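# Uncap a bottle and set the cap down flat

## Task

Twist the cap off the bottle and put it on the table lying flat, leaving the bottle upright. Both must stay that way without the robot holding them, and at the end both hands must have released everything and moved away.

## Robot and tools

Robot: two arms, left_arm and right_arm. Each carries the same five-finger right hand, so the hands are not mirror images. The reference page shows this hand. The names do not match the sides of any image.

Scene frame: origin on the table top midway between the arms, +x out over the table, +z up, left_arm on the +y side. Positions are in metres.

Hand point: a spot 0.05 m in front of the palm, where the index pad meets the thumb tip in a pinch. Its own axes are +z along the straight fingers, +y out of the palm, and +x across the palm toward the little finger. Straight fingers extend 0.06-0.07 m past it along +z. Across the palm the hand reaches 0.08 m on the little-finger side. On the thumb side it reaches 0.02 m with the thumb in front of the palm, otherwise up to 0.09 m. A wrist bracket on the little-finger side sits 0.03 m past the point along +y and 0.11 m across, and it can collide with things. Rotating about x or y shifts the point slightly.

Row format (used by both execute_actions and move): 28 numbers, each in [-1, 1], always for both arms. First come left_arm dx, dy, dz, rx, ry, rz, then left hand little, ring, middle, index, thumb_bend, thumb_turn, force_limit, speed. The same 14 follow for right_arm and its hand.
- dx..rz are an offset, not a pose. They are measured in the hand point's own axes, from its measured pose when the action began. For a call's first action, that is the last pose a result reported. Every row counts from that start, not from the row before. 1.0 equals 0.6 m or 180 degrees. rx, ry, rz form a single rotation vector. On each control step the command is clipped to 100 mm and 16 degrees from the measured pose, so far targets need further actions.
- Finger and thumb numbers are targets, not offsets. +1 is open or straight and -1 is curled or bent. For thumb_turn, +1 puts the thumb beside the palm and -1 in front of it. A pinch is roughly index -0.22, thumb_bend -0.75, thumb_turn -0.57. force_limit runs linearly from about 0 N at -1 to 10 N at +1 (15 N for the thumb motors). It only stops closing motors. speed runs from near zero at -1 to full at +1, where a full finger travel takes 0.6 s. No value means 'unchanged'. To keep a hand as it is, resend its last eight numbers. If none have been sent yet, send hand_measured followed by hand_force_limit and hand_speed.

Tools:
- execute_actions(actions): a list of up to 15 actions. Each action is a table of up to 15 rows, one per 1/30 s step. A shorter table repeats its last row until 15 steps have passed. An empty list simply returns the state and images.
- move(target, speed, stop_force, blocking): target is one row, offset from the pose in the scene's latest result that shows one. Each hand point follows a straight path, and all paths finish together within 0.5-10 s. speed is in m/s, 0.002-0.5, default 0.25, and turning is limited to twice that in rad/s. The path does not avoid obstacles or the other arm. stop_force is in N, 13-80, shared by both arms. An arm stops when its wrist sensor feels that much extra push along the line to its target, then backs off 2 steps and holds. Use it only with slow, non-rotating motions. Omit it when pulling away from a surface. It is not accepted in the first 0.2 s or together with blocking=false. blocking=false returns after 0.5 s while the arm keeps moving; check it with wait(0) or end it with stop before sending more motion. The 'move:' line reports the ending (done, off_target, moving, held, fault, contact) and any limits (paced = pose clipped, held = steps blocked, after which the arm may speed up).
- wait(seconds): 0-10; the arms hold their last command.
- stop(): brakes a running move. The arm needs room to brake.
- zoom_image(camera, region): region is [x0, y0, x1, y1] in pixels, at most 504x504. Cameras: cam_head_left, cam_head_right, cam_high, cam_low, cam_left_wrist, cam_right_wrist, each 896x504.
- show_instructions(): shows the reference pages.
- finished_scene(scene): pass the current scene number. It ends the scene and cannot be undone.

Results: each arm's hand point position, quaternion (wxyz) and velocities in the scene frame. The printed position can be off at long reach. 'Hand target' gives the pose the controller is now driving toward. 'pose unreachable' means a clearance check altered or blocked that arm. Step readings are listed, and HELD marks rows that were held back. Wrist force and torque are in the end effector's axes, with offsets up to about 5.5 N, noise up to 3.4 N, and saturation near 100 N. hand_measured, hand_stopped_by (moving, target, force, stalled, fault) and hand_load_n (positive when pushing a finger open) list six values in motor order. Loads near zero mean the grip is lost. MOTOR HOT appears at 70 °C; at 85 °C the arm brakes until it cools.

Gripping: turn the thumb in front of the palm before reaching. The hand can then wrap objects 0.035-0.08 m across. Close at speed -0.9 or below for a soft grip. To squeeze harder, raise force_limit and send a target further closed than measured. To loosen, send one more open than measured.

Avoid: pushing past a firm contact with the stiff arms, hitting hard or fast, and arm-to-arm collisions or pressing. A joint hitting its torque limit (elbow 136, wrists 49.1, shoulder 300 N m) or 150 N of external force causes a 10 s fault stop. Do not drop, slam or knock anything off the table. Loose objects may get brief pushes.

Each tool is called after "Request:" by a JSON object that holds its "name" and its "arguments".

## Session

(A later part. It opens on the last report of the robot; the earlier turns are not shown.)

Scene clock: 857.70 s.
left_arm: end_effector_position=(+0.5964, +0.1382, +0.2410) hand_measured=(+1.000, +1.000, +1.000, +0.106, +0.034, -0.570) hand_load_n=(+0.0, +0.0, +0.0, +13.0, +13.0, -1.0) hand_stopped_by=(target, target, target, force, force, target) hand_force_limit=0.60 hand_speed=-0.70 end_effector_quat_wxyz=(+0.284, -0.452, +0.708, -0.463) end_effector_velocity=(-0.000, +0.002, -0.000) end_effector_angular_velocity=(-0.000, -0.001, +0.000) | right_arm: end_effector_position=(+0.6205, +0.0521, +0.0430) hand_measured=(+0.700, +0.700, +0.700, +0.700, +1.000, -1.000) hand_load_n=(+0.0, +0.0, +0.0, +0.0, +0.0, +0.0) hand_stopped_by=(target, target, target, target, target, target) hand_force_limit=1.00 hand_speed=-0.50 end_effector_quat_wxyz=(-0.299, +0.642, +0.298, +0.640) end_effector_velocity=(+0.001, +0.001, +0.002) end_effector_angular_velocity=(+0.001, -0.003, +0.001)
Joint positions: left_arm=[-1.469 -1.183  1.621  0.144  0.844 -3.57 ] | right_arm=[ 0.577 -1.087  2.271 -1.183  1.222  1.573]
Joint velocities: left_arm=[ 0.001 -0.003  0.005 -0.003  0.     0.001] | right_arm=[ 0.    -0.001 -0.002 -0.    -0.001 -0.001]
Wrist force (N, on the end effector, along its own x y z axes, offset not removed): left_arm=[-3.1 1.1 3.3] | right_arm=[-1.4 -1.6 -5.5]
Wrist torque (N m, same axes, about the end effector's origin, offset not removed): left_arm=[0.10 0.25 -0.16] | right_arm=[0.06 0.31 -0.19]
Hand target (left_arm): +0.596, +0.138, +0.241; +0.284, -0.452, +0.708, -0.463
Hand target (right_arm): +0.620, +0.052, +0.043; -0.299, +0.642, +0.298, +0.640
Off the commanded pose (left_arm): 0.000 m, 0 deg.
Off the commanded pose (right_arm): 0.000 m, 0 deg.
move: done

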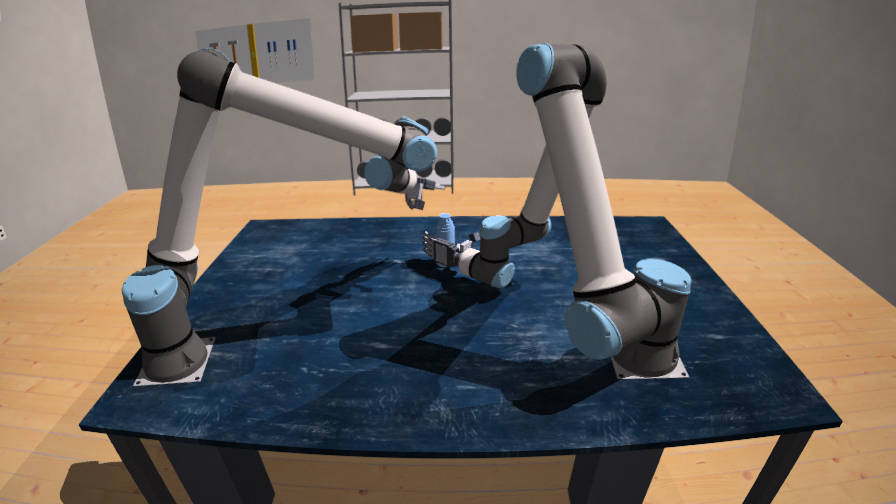

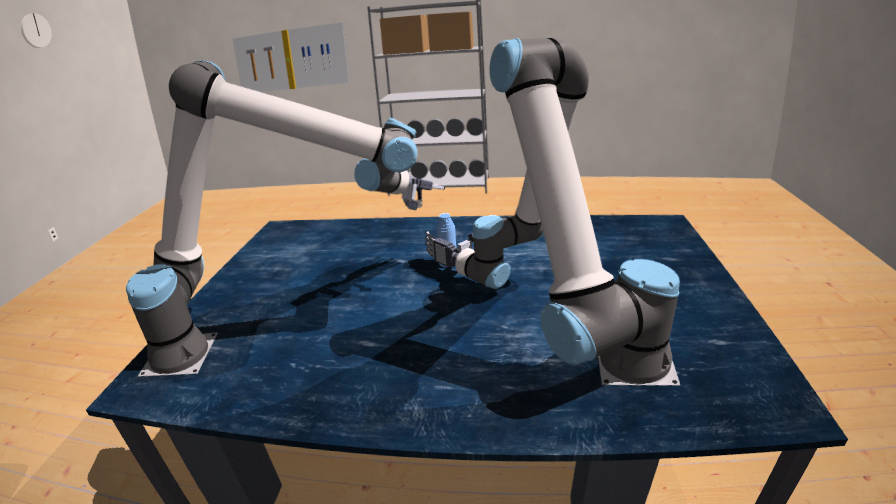

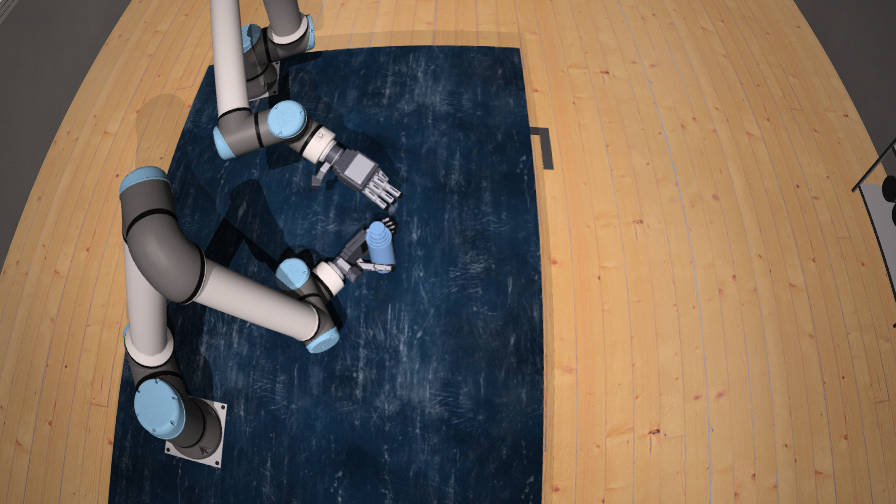

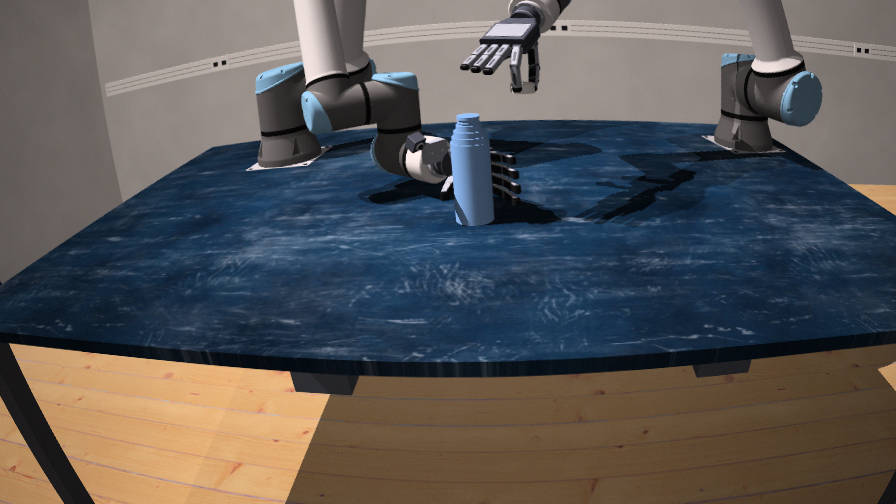

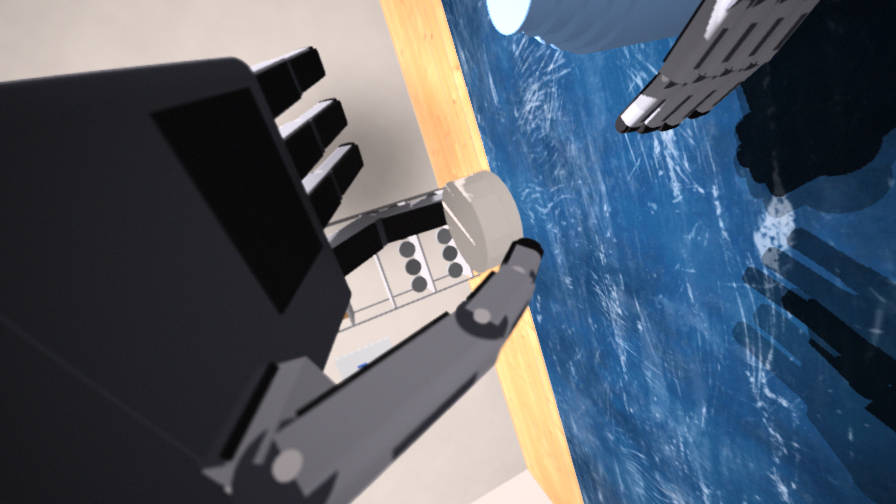

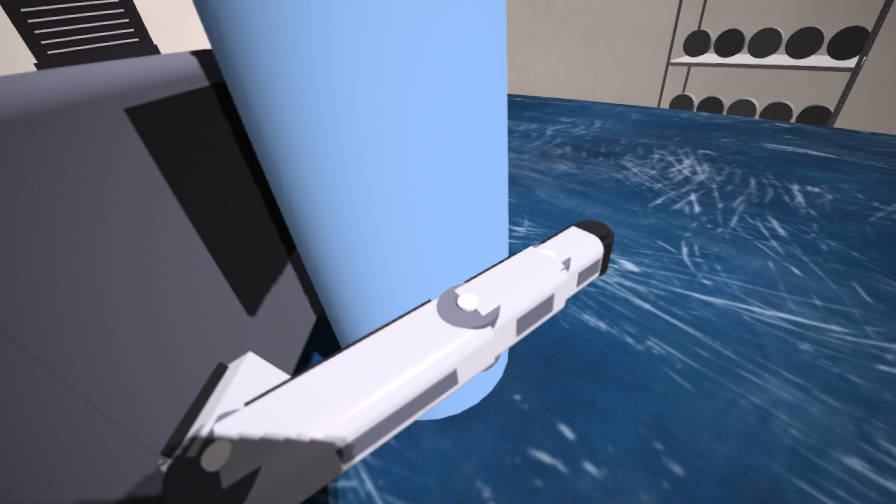

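Request:
{"name": "move", "arguments": {"target": [-0.2475,0.334,0.0368,0,0,0,1,1,1,-0.5,-0.5,-0.57,0.6,-0.7,0,-0.133,-0.233,0,0,0,1,1,1,1,1,-1,1,0], "speed": 0.12}}

Request:
{"name": "move", "arguments": {"target": [0,0.0302,0.0141,0,0,0,1,1,1,-0.5,-0.5,-0.57,0.6,-0.7,0.1,0,-0.25,0,0,0,1,1,1,1,1,-1,1,0], "speed": 0.1}}

Scene clock: 876.17 s.
left_arm: end_effector_position=(+0.6032, +0.2966, +0.0475) hand_measured=(+1.000, +1.000, +1.000, +0.106, +0.034, -0.570) hand_load_n=(+0.0, +0.0, +0.0, +13.0, +13.0, -1.0) hand_stopped_by=(target, target, target, force, force, target) hand_force_limit=0.60 hand_speed=-0.70 end_effector_quat_wxyz=(+0.285, -0.452, +0.708, -0.463) end_effector_velocity=(-0.000, +0.002, -0.003) end_effector_angular_velocity=(+0.001, -0.000, -0.001) | right_arm: end_effector_position=(+0.4696, -0.0034, +0.0435) hand_measured=(+1.000, +1.000, +1.000, +1.000, +1.000, -1.000) hand_load_n=(+0.0, +0.0, +0.0, +0.0, +0.0, +0.0) hand_stopped_by=(target, target, target, target, target, target) hand_force_limit=1.00 hand_speed=0.00 end_effector_quat_wxyz=(-0.299, +0.642, +0.298, +0.640) end_effector_velocity=(-0.002, -0.000, +0.000) end_effector_angular_velocity=(+0.001, +0.000, +0.001)
Joint positions: left_arm=[-1.37  -1.17   2.021 -0.313  0.928 -3.502] | right_arm=[ 0.654 -1.195  2.533 -1.337  1.299  1.574]
Joint velocities: left_arm=[ 0.001  0.001  0.005 -0.006  0.001  0.002] | right_arm=[ 0.001 -0.002  0.003 -0.002  0.     0.001]
Wrist force (N, on the end effector, along its own x y z axes, offset not removed): left_arm=[-1.6 2.1 -0.3] | right_arm=[0.7 -5.4 -0.3]
Wrist torque (N m, same axes, about the end effector's origin, offset not removed): left_arm=[0.61 0.40 -0.07] | right_arm=[-0.55 -0.18 -0.27]
Hand target (left_arm): +0.603, +0.297, +0.047; +0.285, -0.452, +0.708, -0.463
Hand target (right_arm): +0.469, -0.003, +0.043; -0.299, +0.642, +0.298, +0.640
Off the commanded pose (left_arm): 0.001 m, 0 deg.
Off the commanded pose (right_arm): 0.000 m, 0 deg.
move: done

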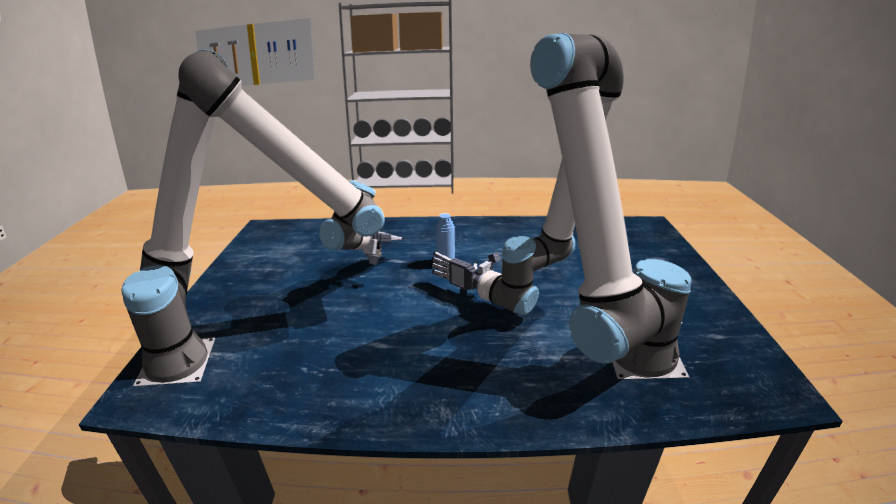

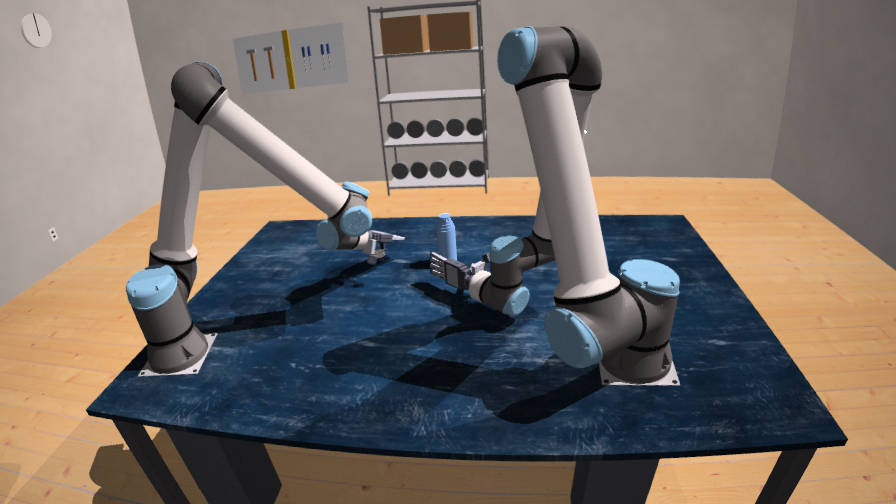

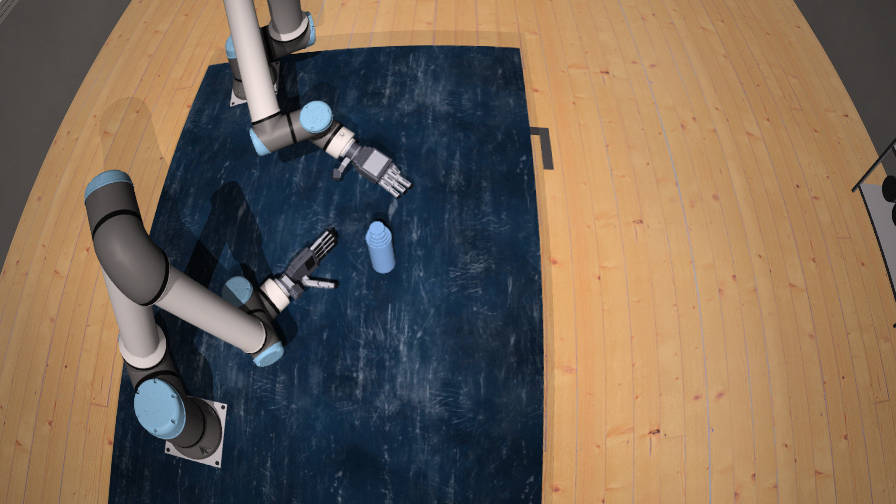

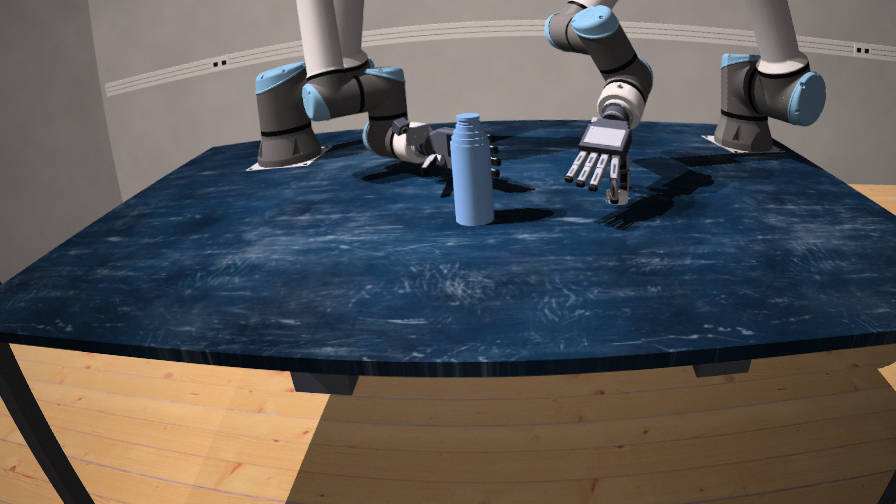

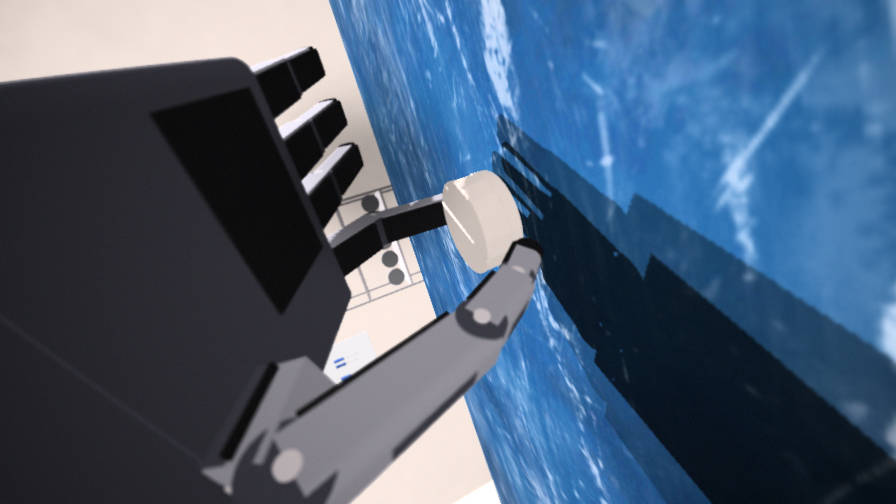

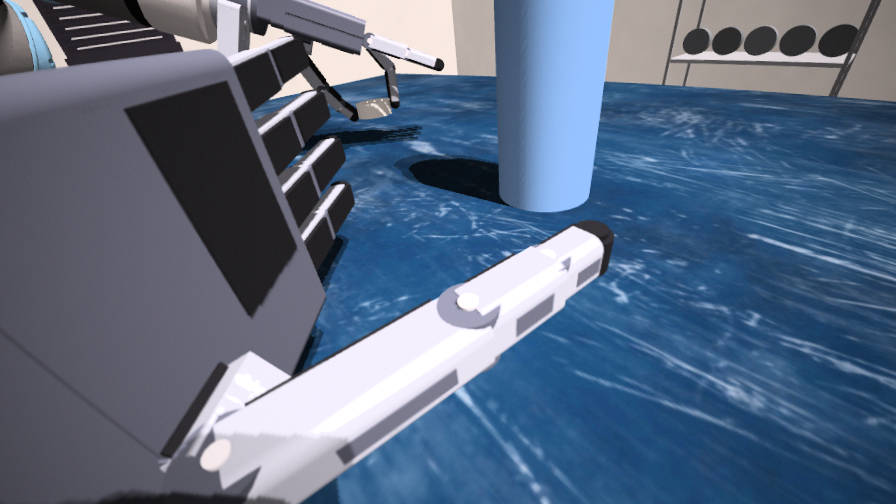

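Scene clock: 878.30 s.
left_arm: end_effector_position=(+0.6034, +0.2963, +0.0275) hand_measured=(+1.000, +1.000, +1.000, +0.106, +0.034, -0.570) hand_load_n=(+0.0, +0.0, +0.0, +13.0, +13.0, -1.0) hand_stopped_by=(target, target, target, force, force, target) hand_force_limit=0.60 hand_speed=-0.70 end_effector_quat_wxyz=(+0.285, -0.452, +0.708, -0.463) end_effector_velocity=(+0.000, -0.001, -0.000) end_effector_angular_velocity=(-0.002, +0.001, -0.001) | right_arm: end_effector_position=(+0.3733, -0.1181, +0.1035) hand_measured=(+1.000, +1.000, +1.000, +1.000, +1.000, -1.000) hand_load_n=(+0.0, +0.0, +0.0, +0.0, +0.0, +0.0) hand_stopped_by=(target, target, target, target, target, target) hand_force_limit=1.00 hand_speed=0.00 end_effector_quat_wxyz=(-0.299, +0.642, +0.298, +0.640) end_effector_velocity=(-0.000, -0.002, +0.002) end_effector_angular_velocity=(-0.001, -0.001, +0.000)
Joint positions: left_arm=[-1.37  -1.142  2.028 -0.348  0.928 -3.502] | right_arm=[ 0.451 -1.586  2.817 -1.231  1.096  1.573]
Joint velocities: left_arm=[ 0.     0.    -0.    -0.001  0.001 -0.001] | right_arm=[-0.008 -0.012  0.002  0.009 -0.008 -0.001]
Wrist force (N, on the end effector, along its own x y z axes, offset not removed): left_arm=[-2.2 1.8 0.9] | right_arm=[1.5 -3.2 -3.6]
Wrist torque (N m, same axes, about the end effector's origin, offset not removed): left_arm=[0.52 0.17 0.09] | right_arm=[0.04 0.09 -0.23]
Hand target (left_arm): +0.603, +0.296, +0.027; +0.285, -0.452, +0.708, -0.463
Hand target (right_arm): +0.373, -0.118, +0.104; -0.299, +0.642, +0.298, +0.640
Off the commanded pose (left_arm): 0.000 m, 0 deg.
Off the commanded pose (right_arm): 0.000 m, 0 deg.
move: done

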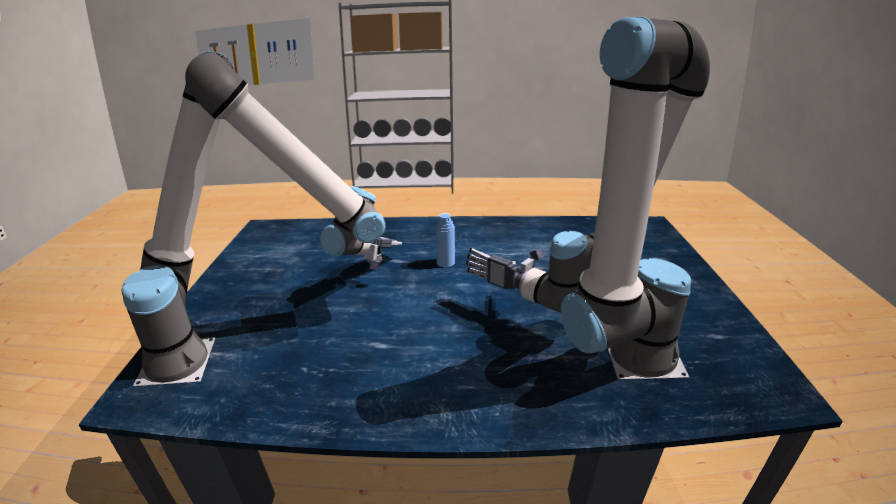

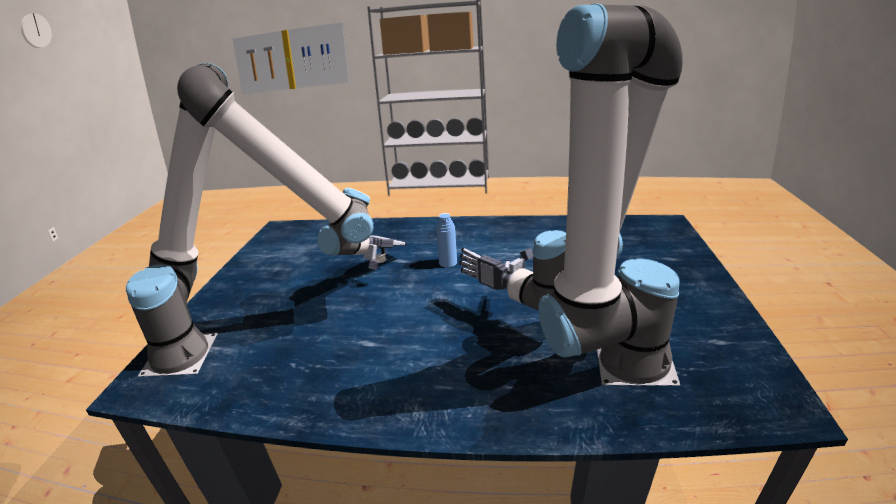

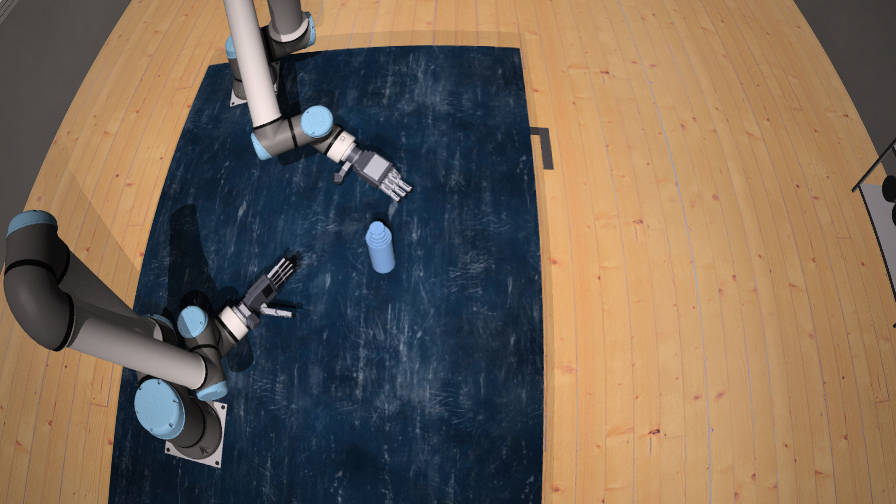

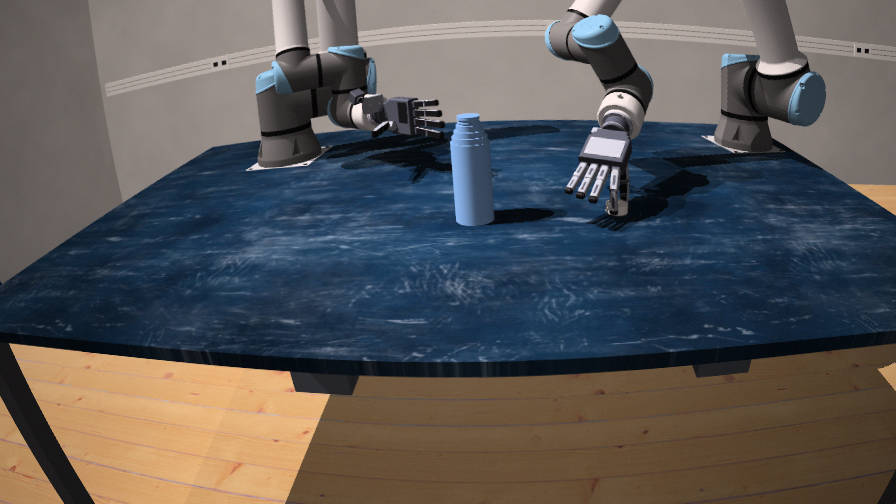

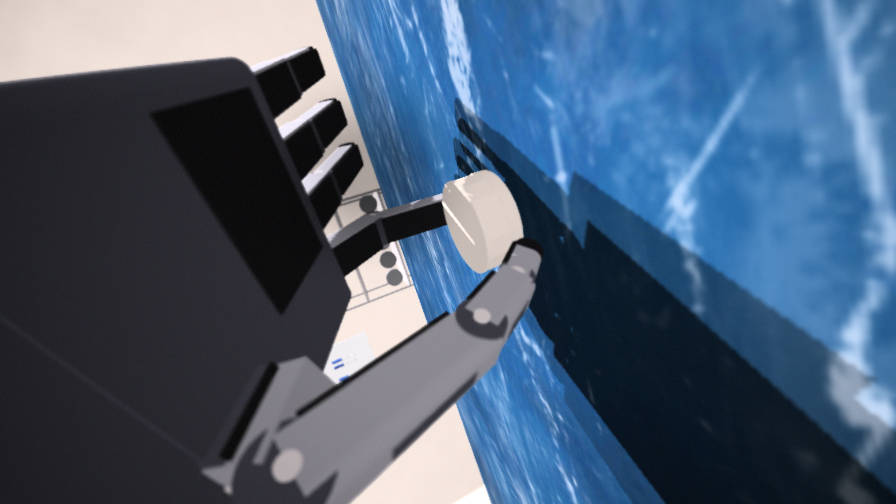

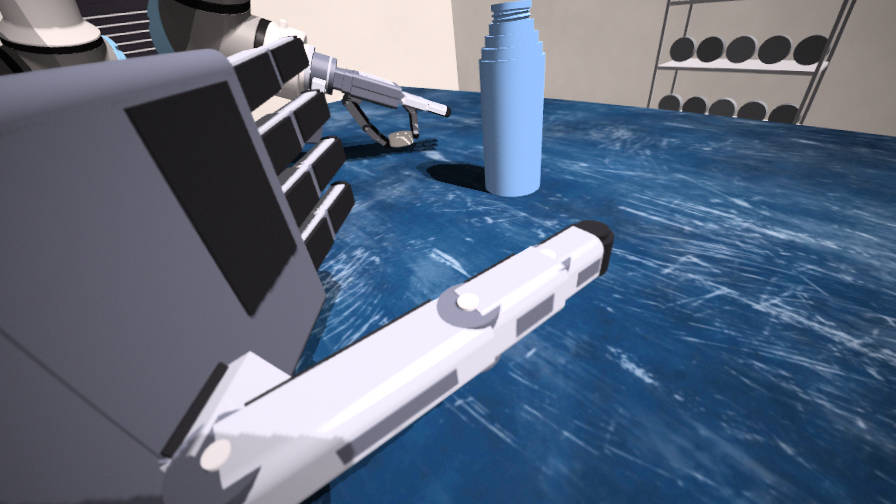

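Request:
{"name": "move", "arguments": {"target": [0,0.0302,0.0141,0,0,0,1,1,1,-0.5,-0.5,-0.57,0.6,-0.7,0,0,0,0,0,0,1,1,1,1,1,-1,1,0], "speed": 0.005, "stop_force": 13}}

Request:
{"name": "zoom_image", "arguments": {"camera": "cam_low", "region": [550,130,690,250]}}

Scene clock: 886.43 s.
left_arm: end_effector_position=(+0.6034, +0.2961, +0.0203) hand_measured=(+1.000, +1.000, +1.000, +0.106, +0.034, -0.570) hand_load_n=(+0.0, +0.0, +0.0, +14.0, +11.0, +0.0) hand_stopped_by=(target, target, target, force, force, target) hand_force_limit=0.60 hand_speed=-0.70 end_effector_quat_wxyz=(+0.285, -0.452, +0.708, -0.463) end_effector_velocity=(-0.000, +0.000, +0.001) end_effector_angular_velocity=(+0.001, +0.001, +0.000) | right_arm: end_effector_position=(+0.3733, -0.1182, +0.1035) hand_measured=(+1.000, +1.000, +1.000, +1.000, +1.000, -1.000) hand_load_n=(+0.0, +0.0, +0.0, +0.0, +0.0, +0.0) hand_stopped_by=(target, target, target, target, target, target) hand_force_limit=1.00 hand_speed=0.00 end_effector_quat_wxyz=(-0.299, +0.642, +0.298, +0.640) end_effector_velocity=(+0.002, +0.001, +0.001) end_effector_angular_velocity=(+0.002, -0.003, -0.001)
Joint positions: left_arm=[-1.37  -1.132  2.031 -0.361  0.928 -3.502] | right_arm=[ 0.45  -1.586  2.817 -1.23   1.095  1.573]
Joint velocities: left_arm=[ 0.    -0.002 -0.001  0.004  0.    -0.   ] | right_arm=[ 0.001  0.001 -0.003 -0.002  0.002  0.001]
Wrist force (N, on the end effector, along its own x y z axes, offset not removed): left_arm=[3.9 -15.1 -9.9] | right_arm=[6.8 0.0 2.9]
Wrist torque (N m, same axes, about the end effector's origin, offset not removed): left_arm=[-0.50 -0.57 0.22] | right_arm=[-0.16 -0.95 0.06]
Hand target (left_arm): +0.603, +0.296, +0.021; +0.285, -0.452, +0.708, -0.463
Hand target (right_arm): +0.373, -0.118, +0.103; -0.299, +0.642, +0.298, +0.640
Off the commanded pose (left_arm): 0.013 m, 0 deg.
Off the commanded pose (right_arm): 0.000 m, 0 deg.
move: contact (left_arm)

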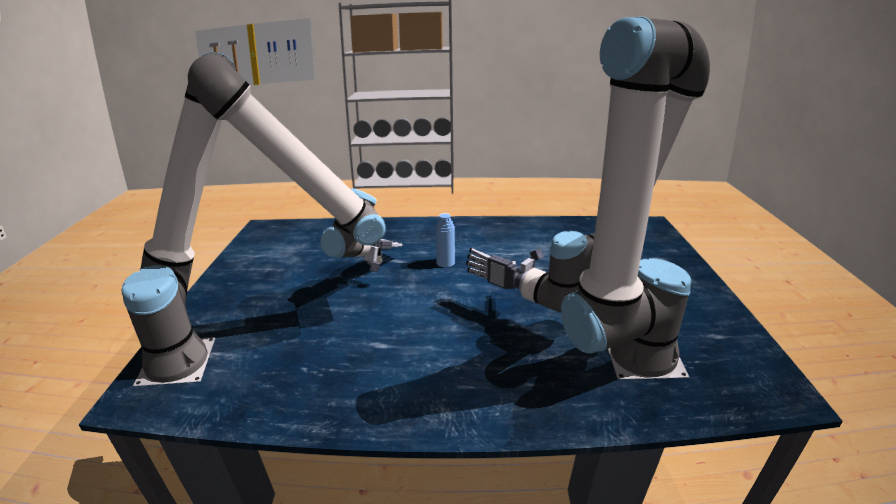

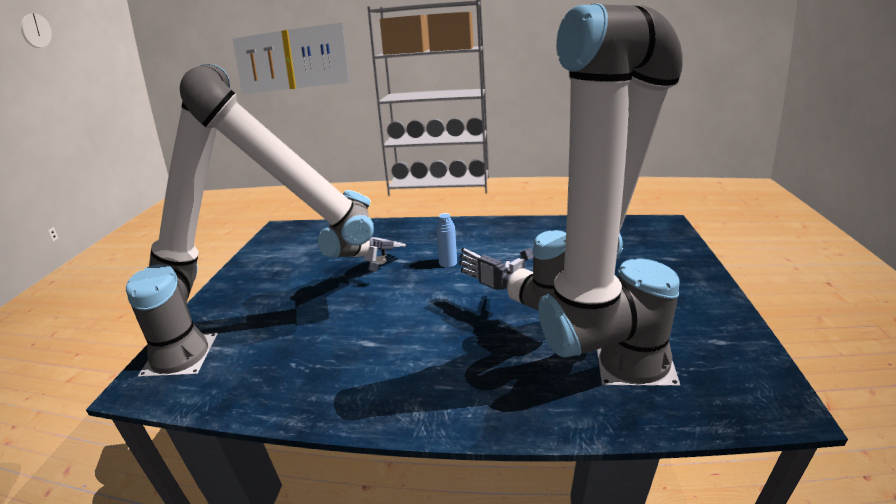

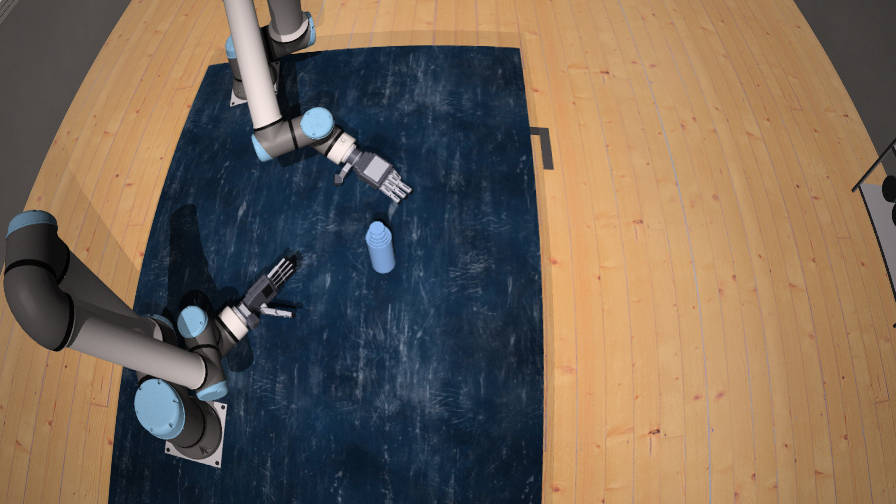

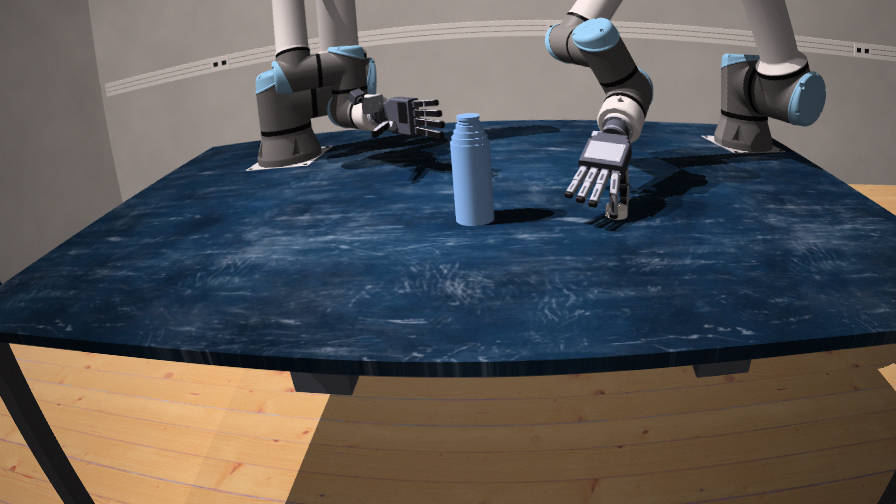

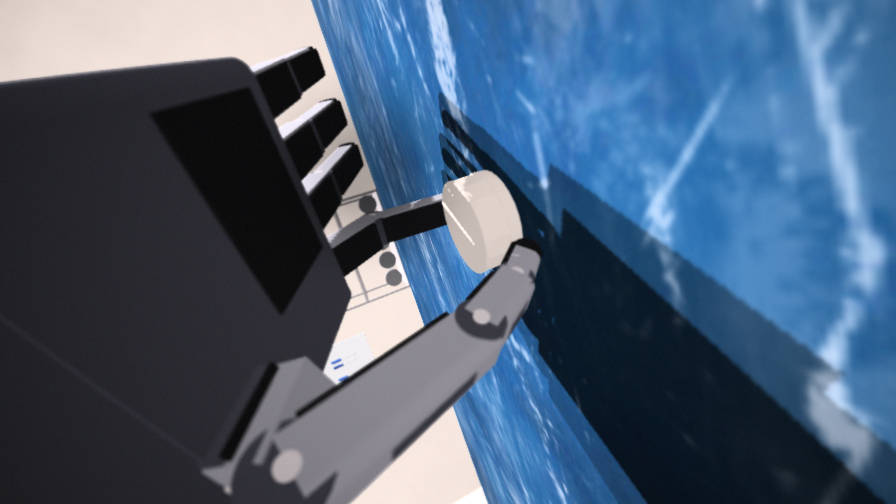

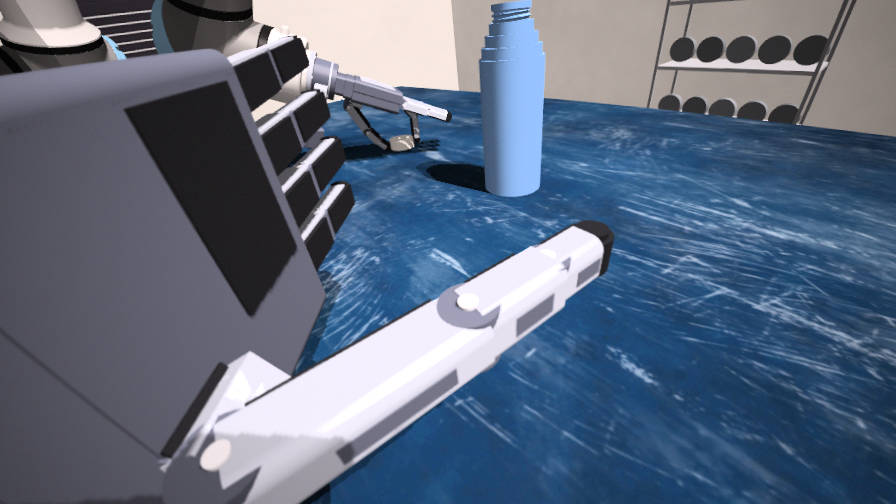

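Region (550, 130, 690, 250) of cam_low's 896x504 image, scaled by 3.600, with more detail than that image has; it fills the top 432 rows of this view, and the rest is white.

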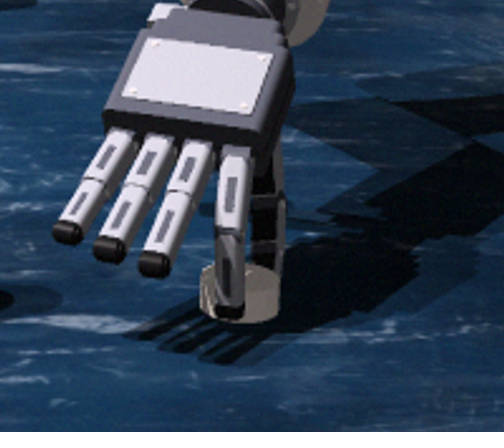

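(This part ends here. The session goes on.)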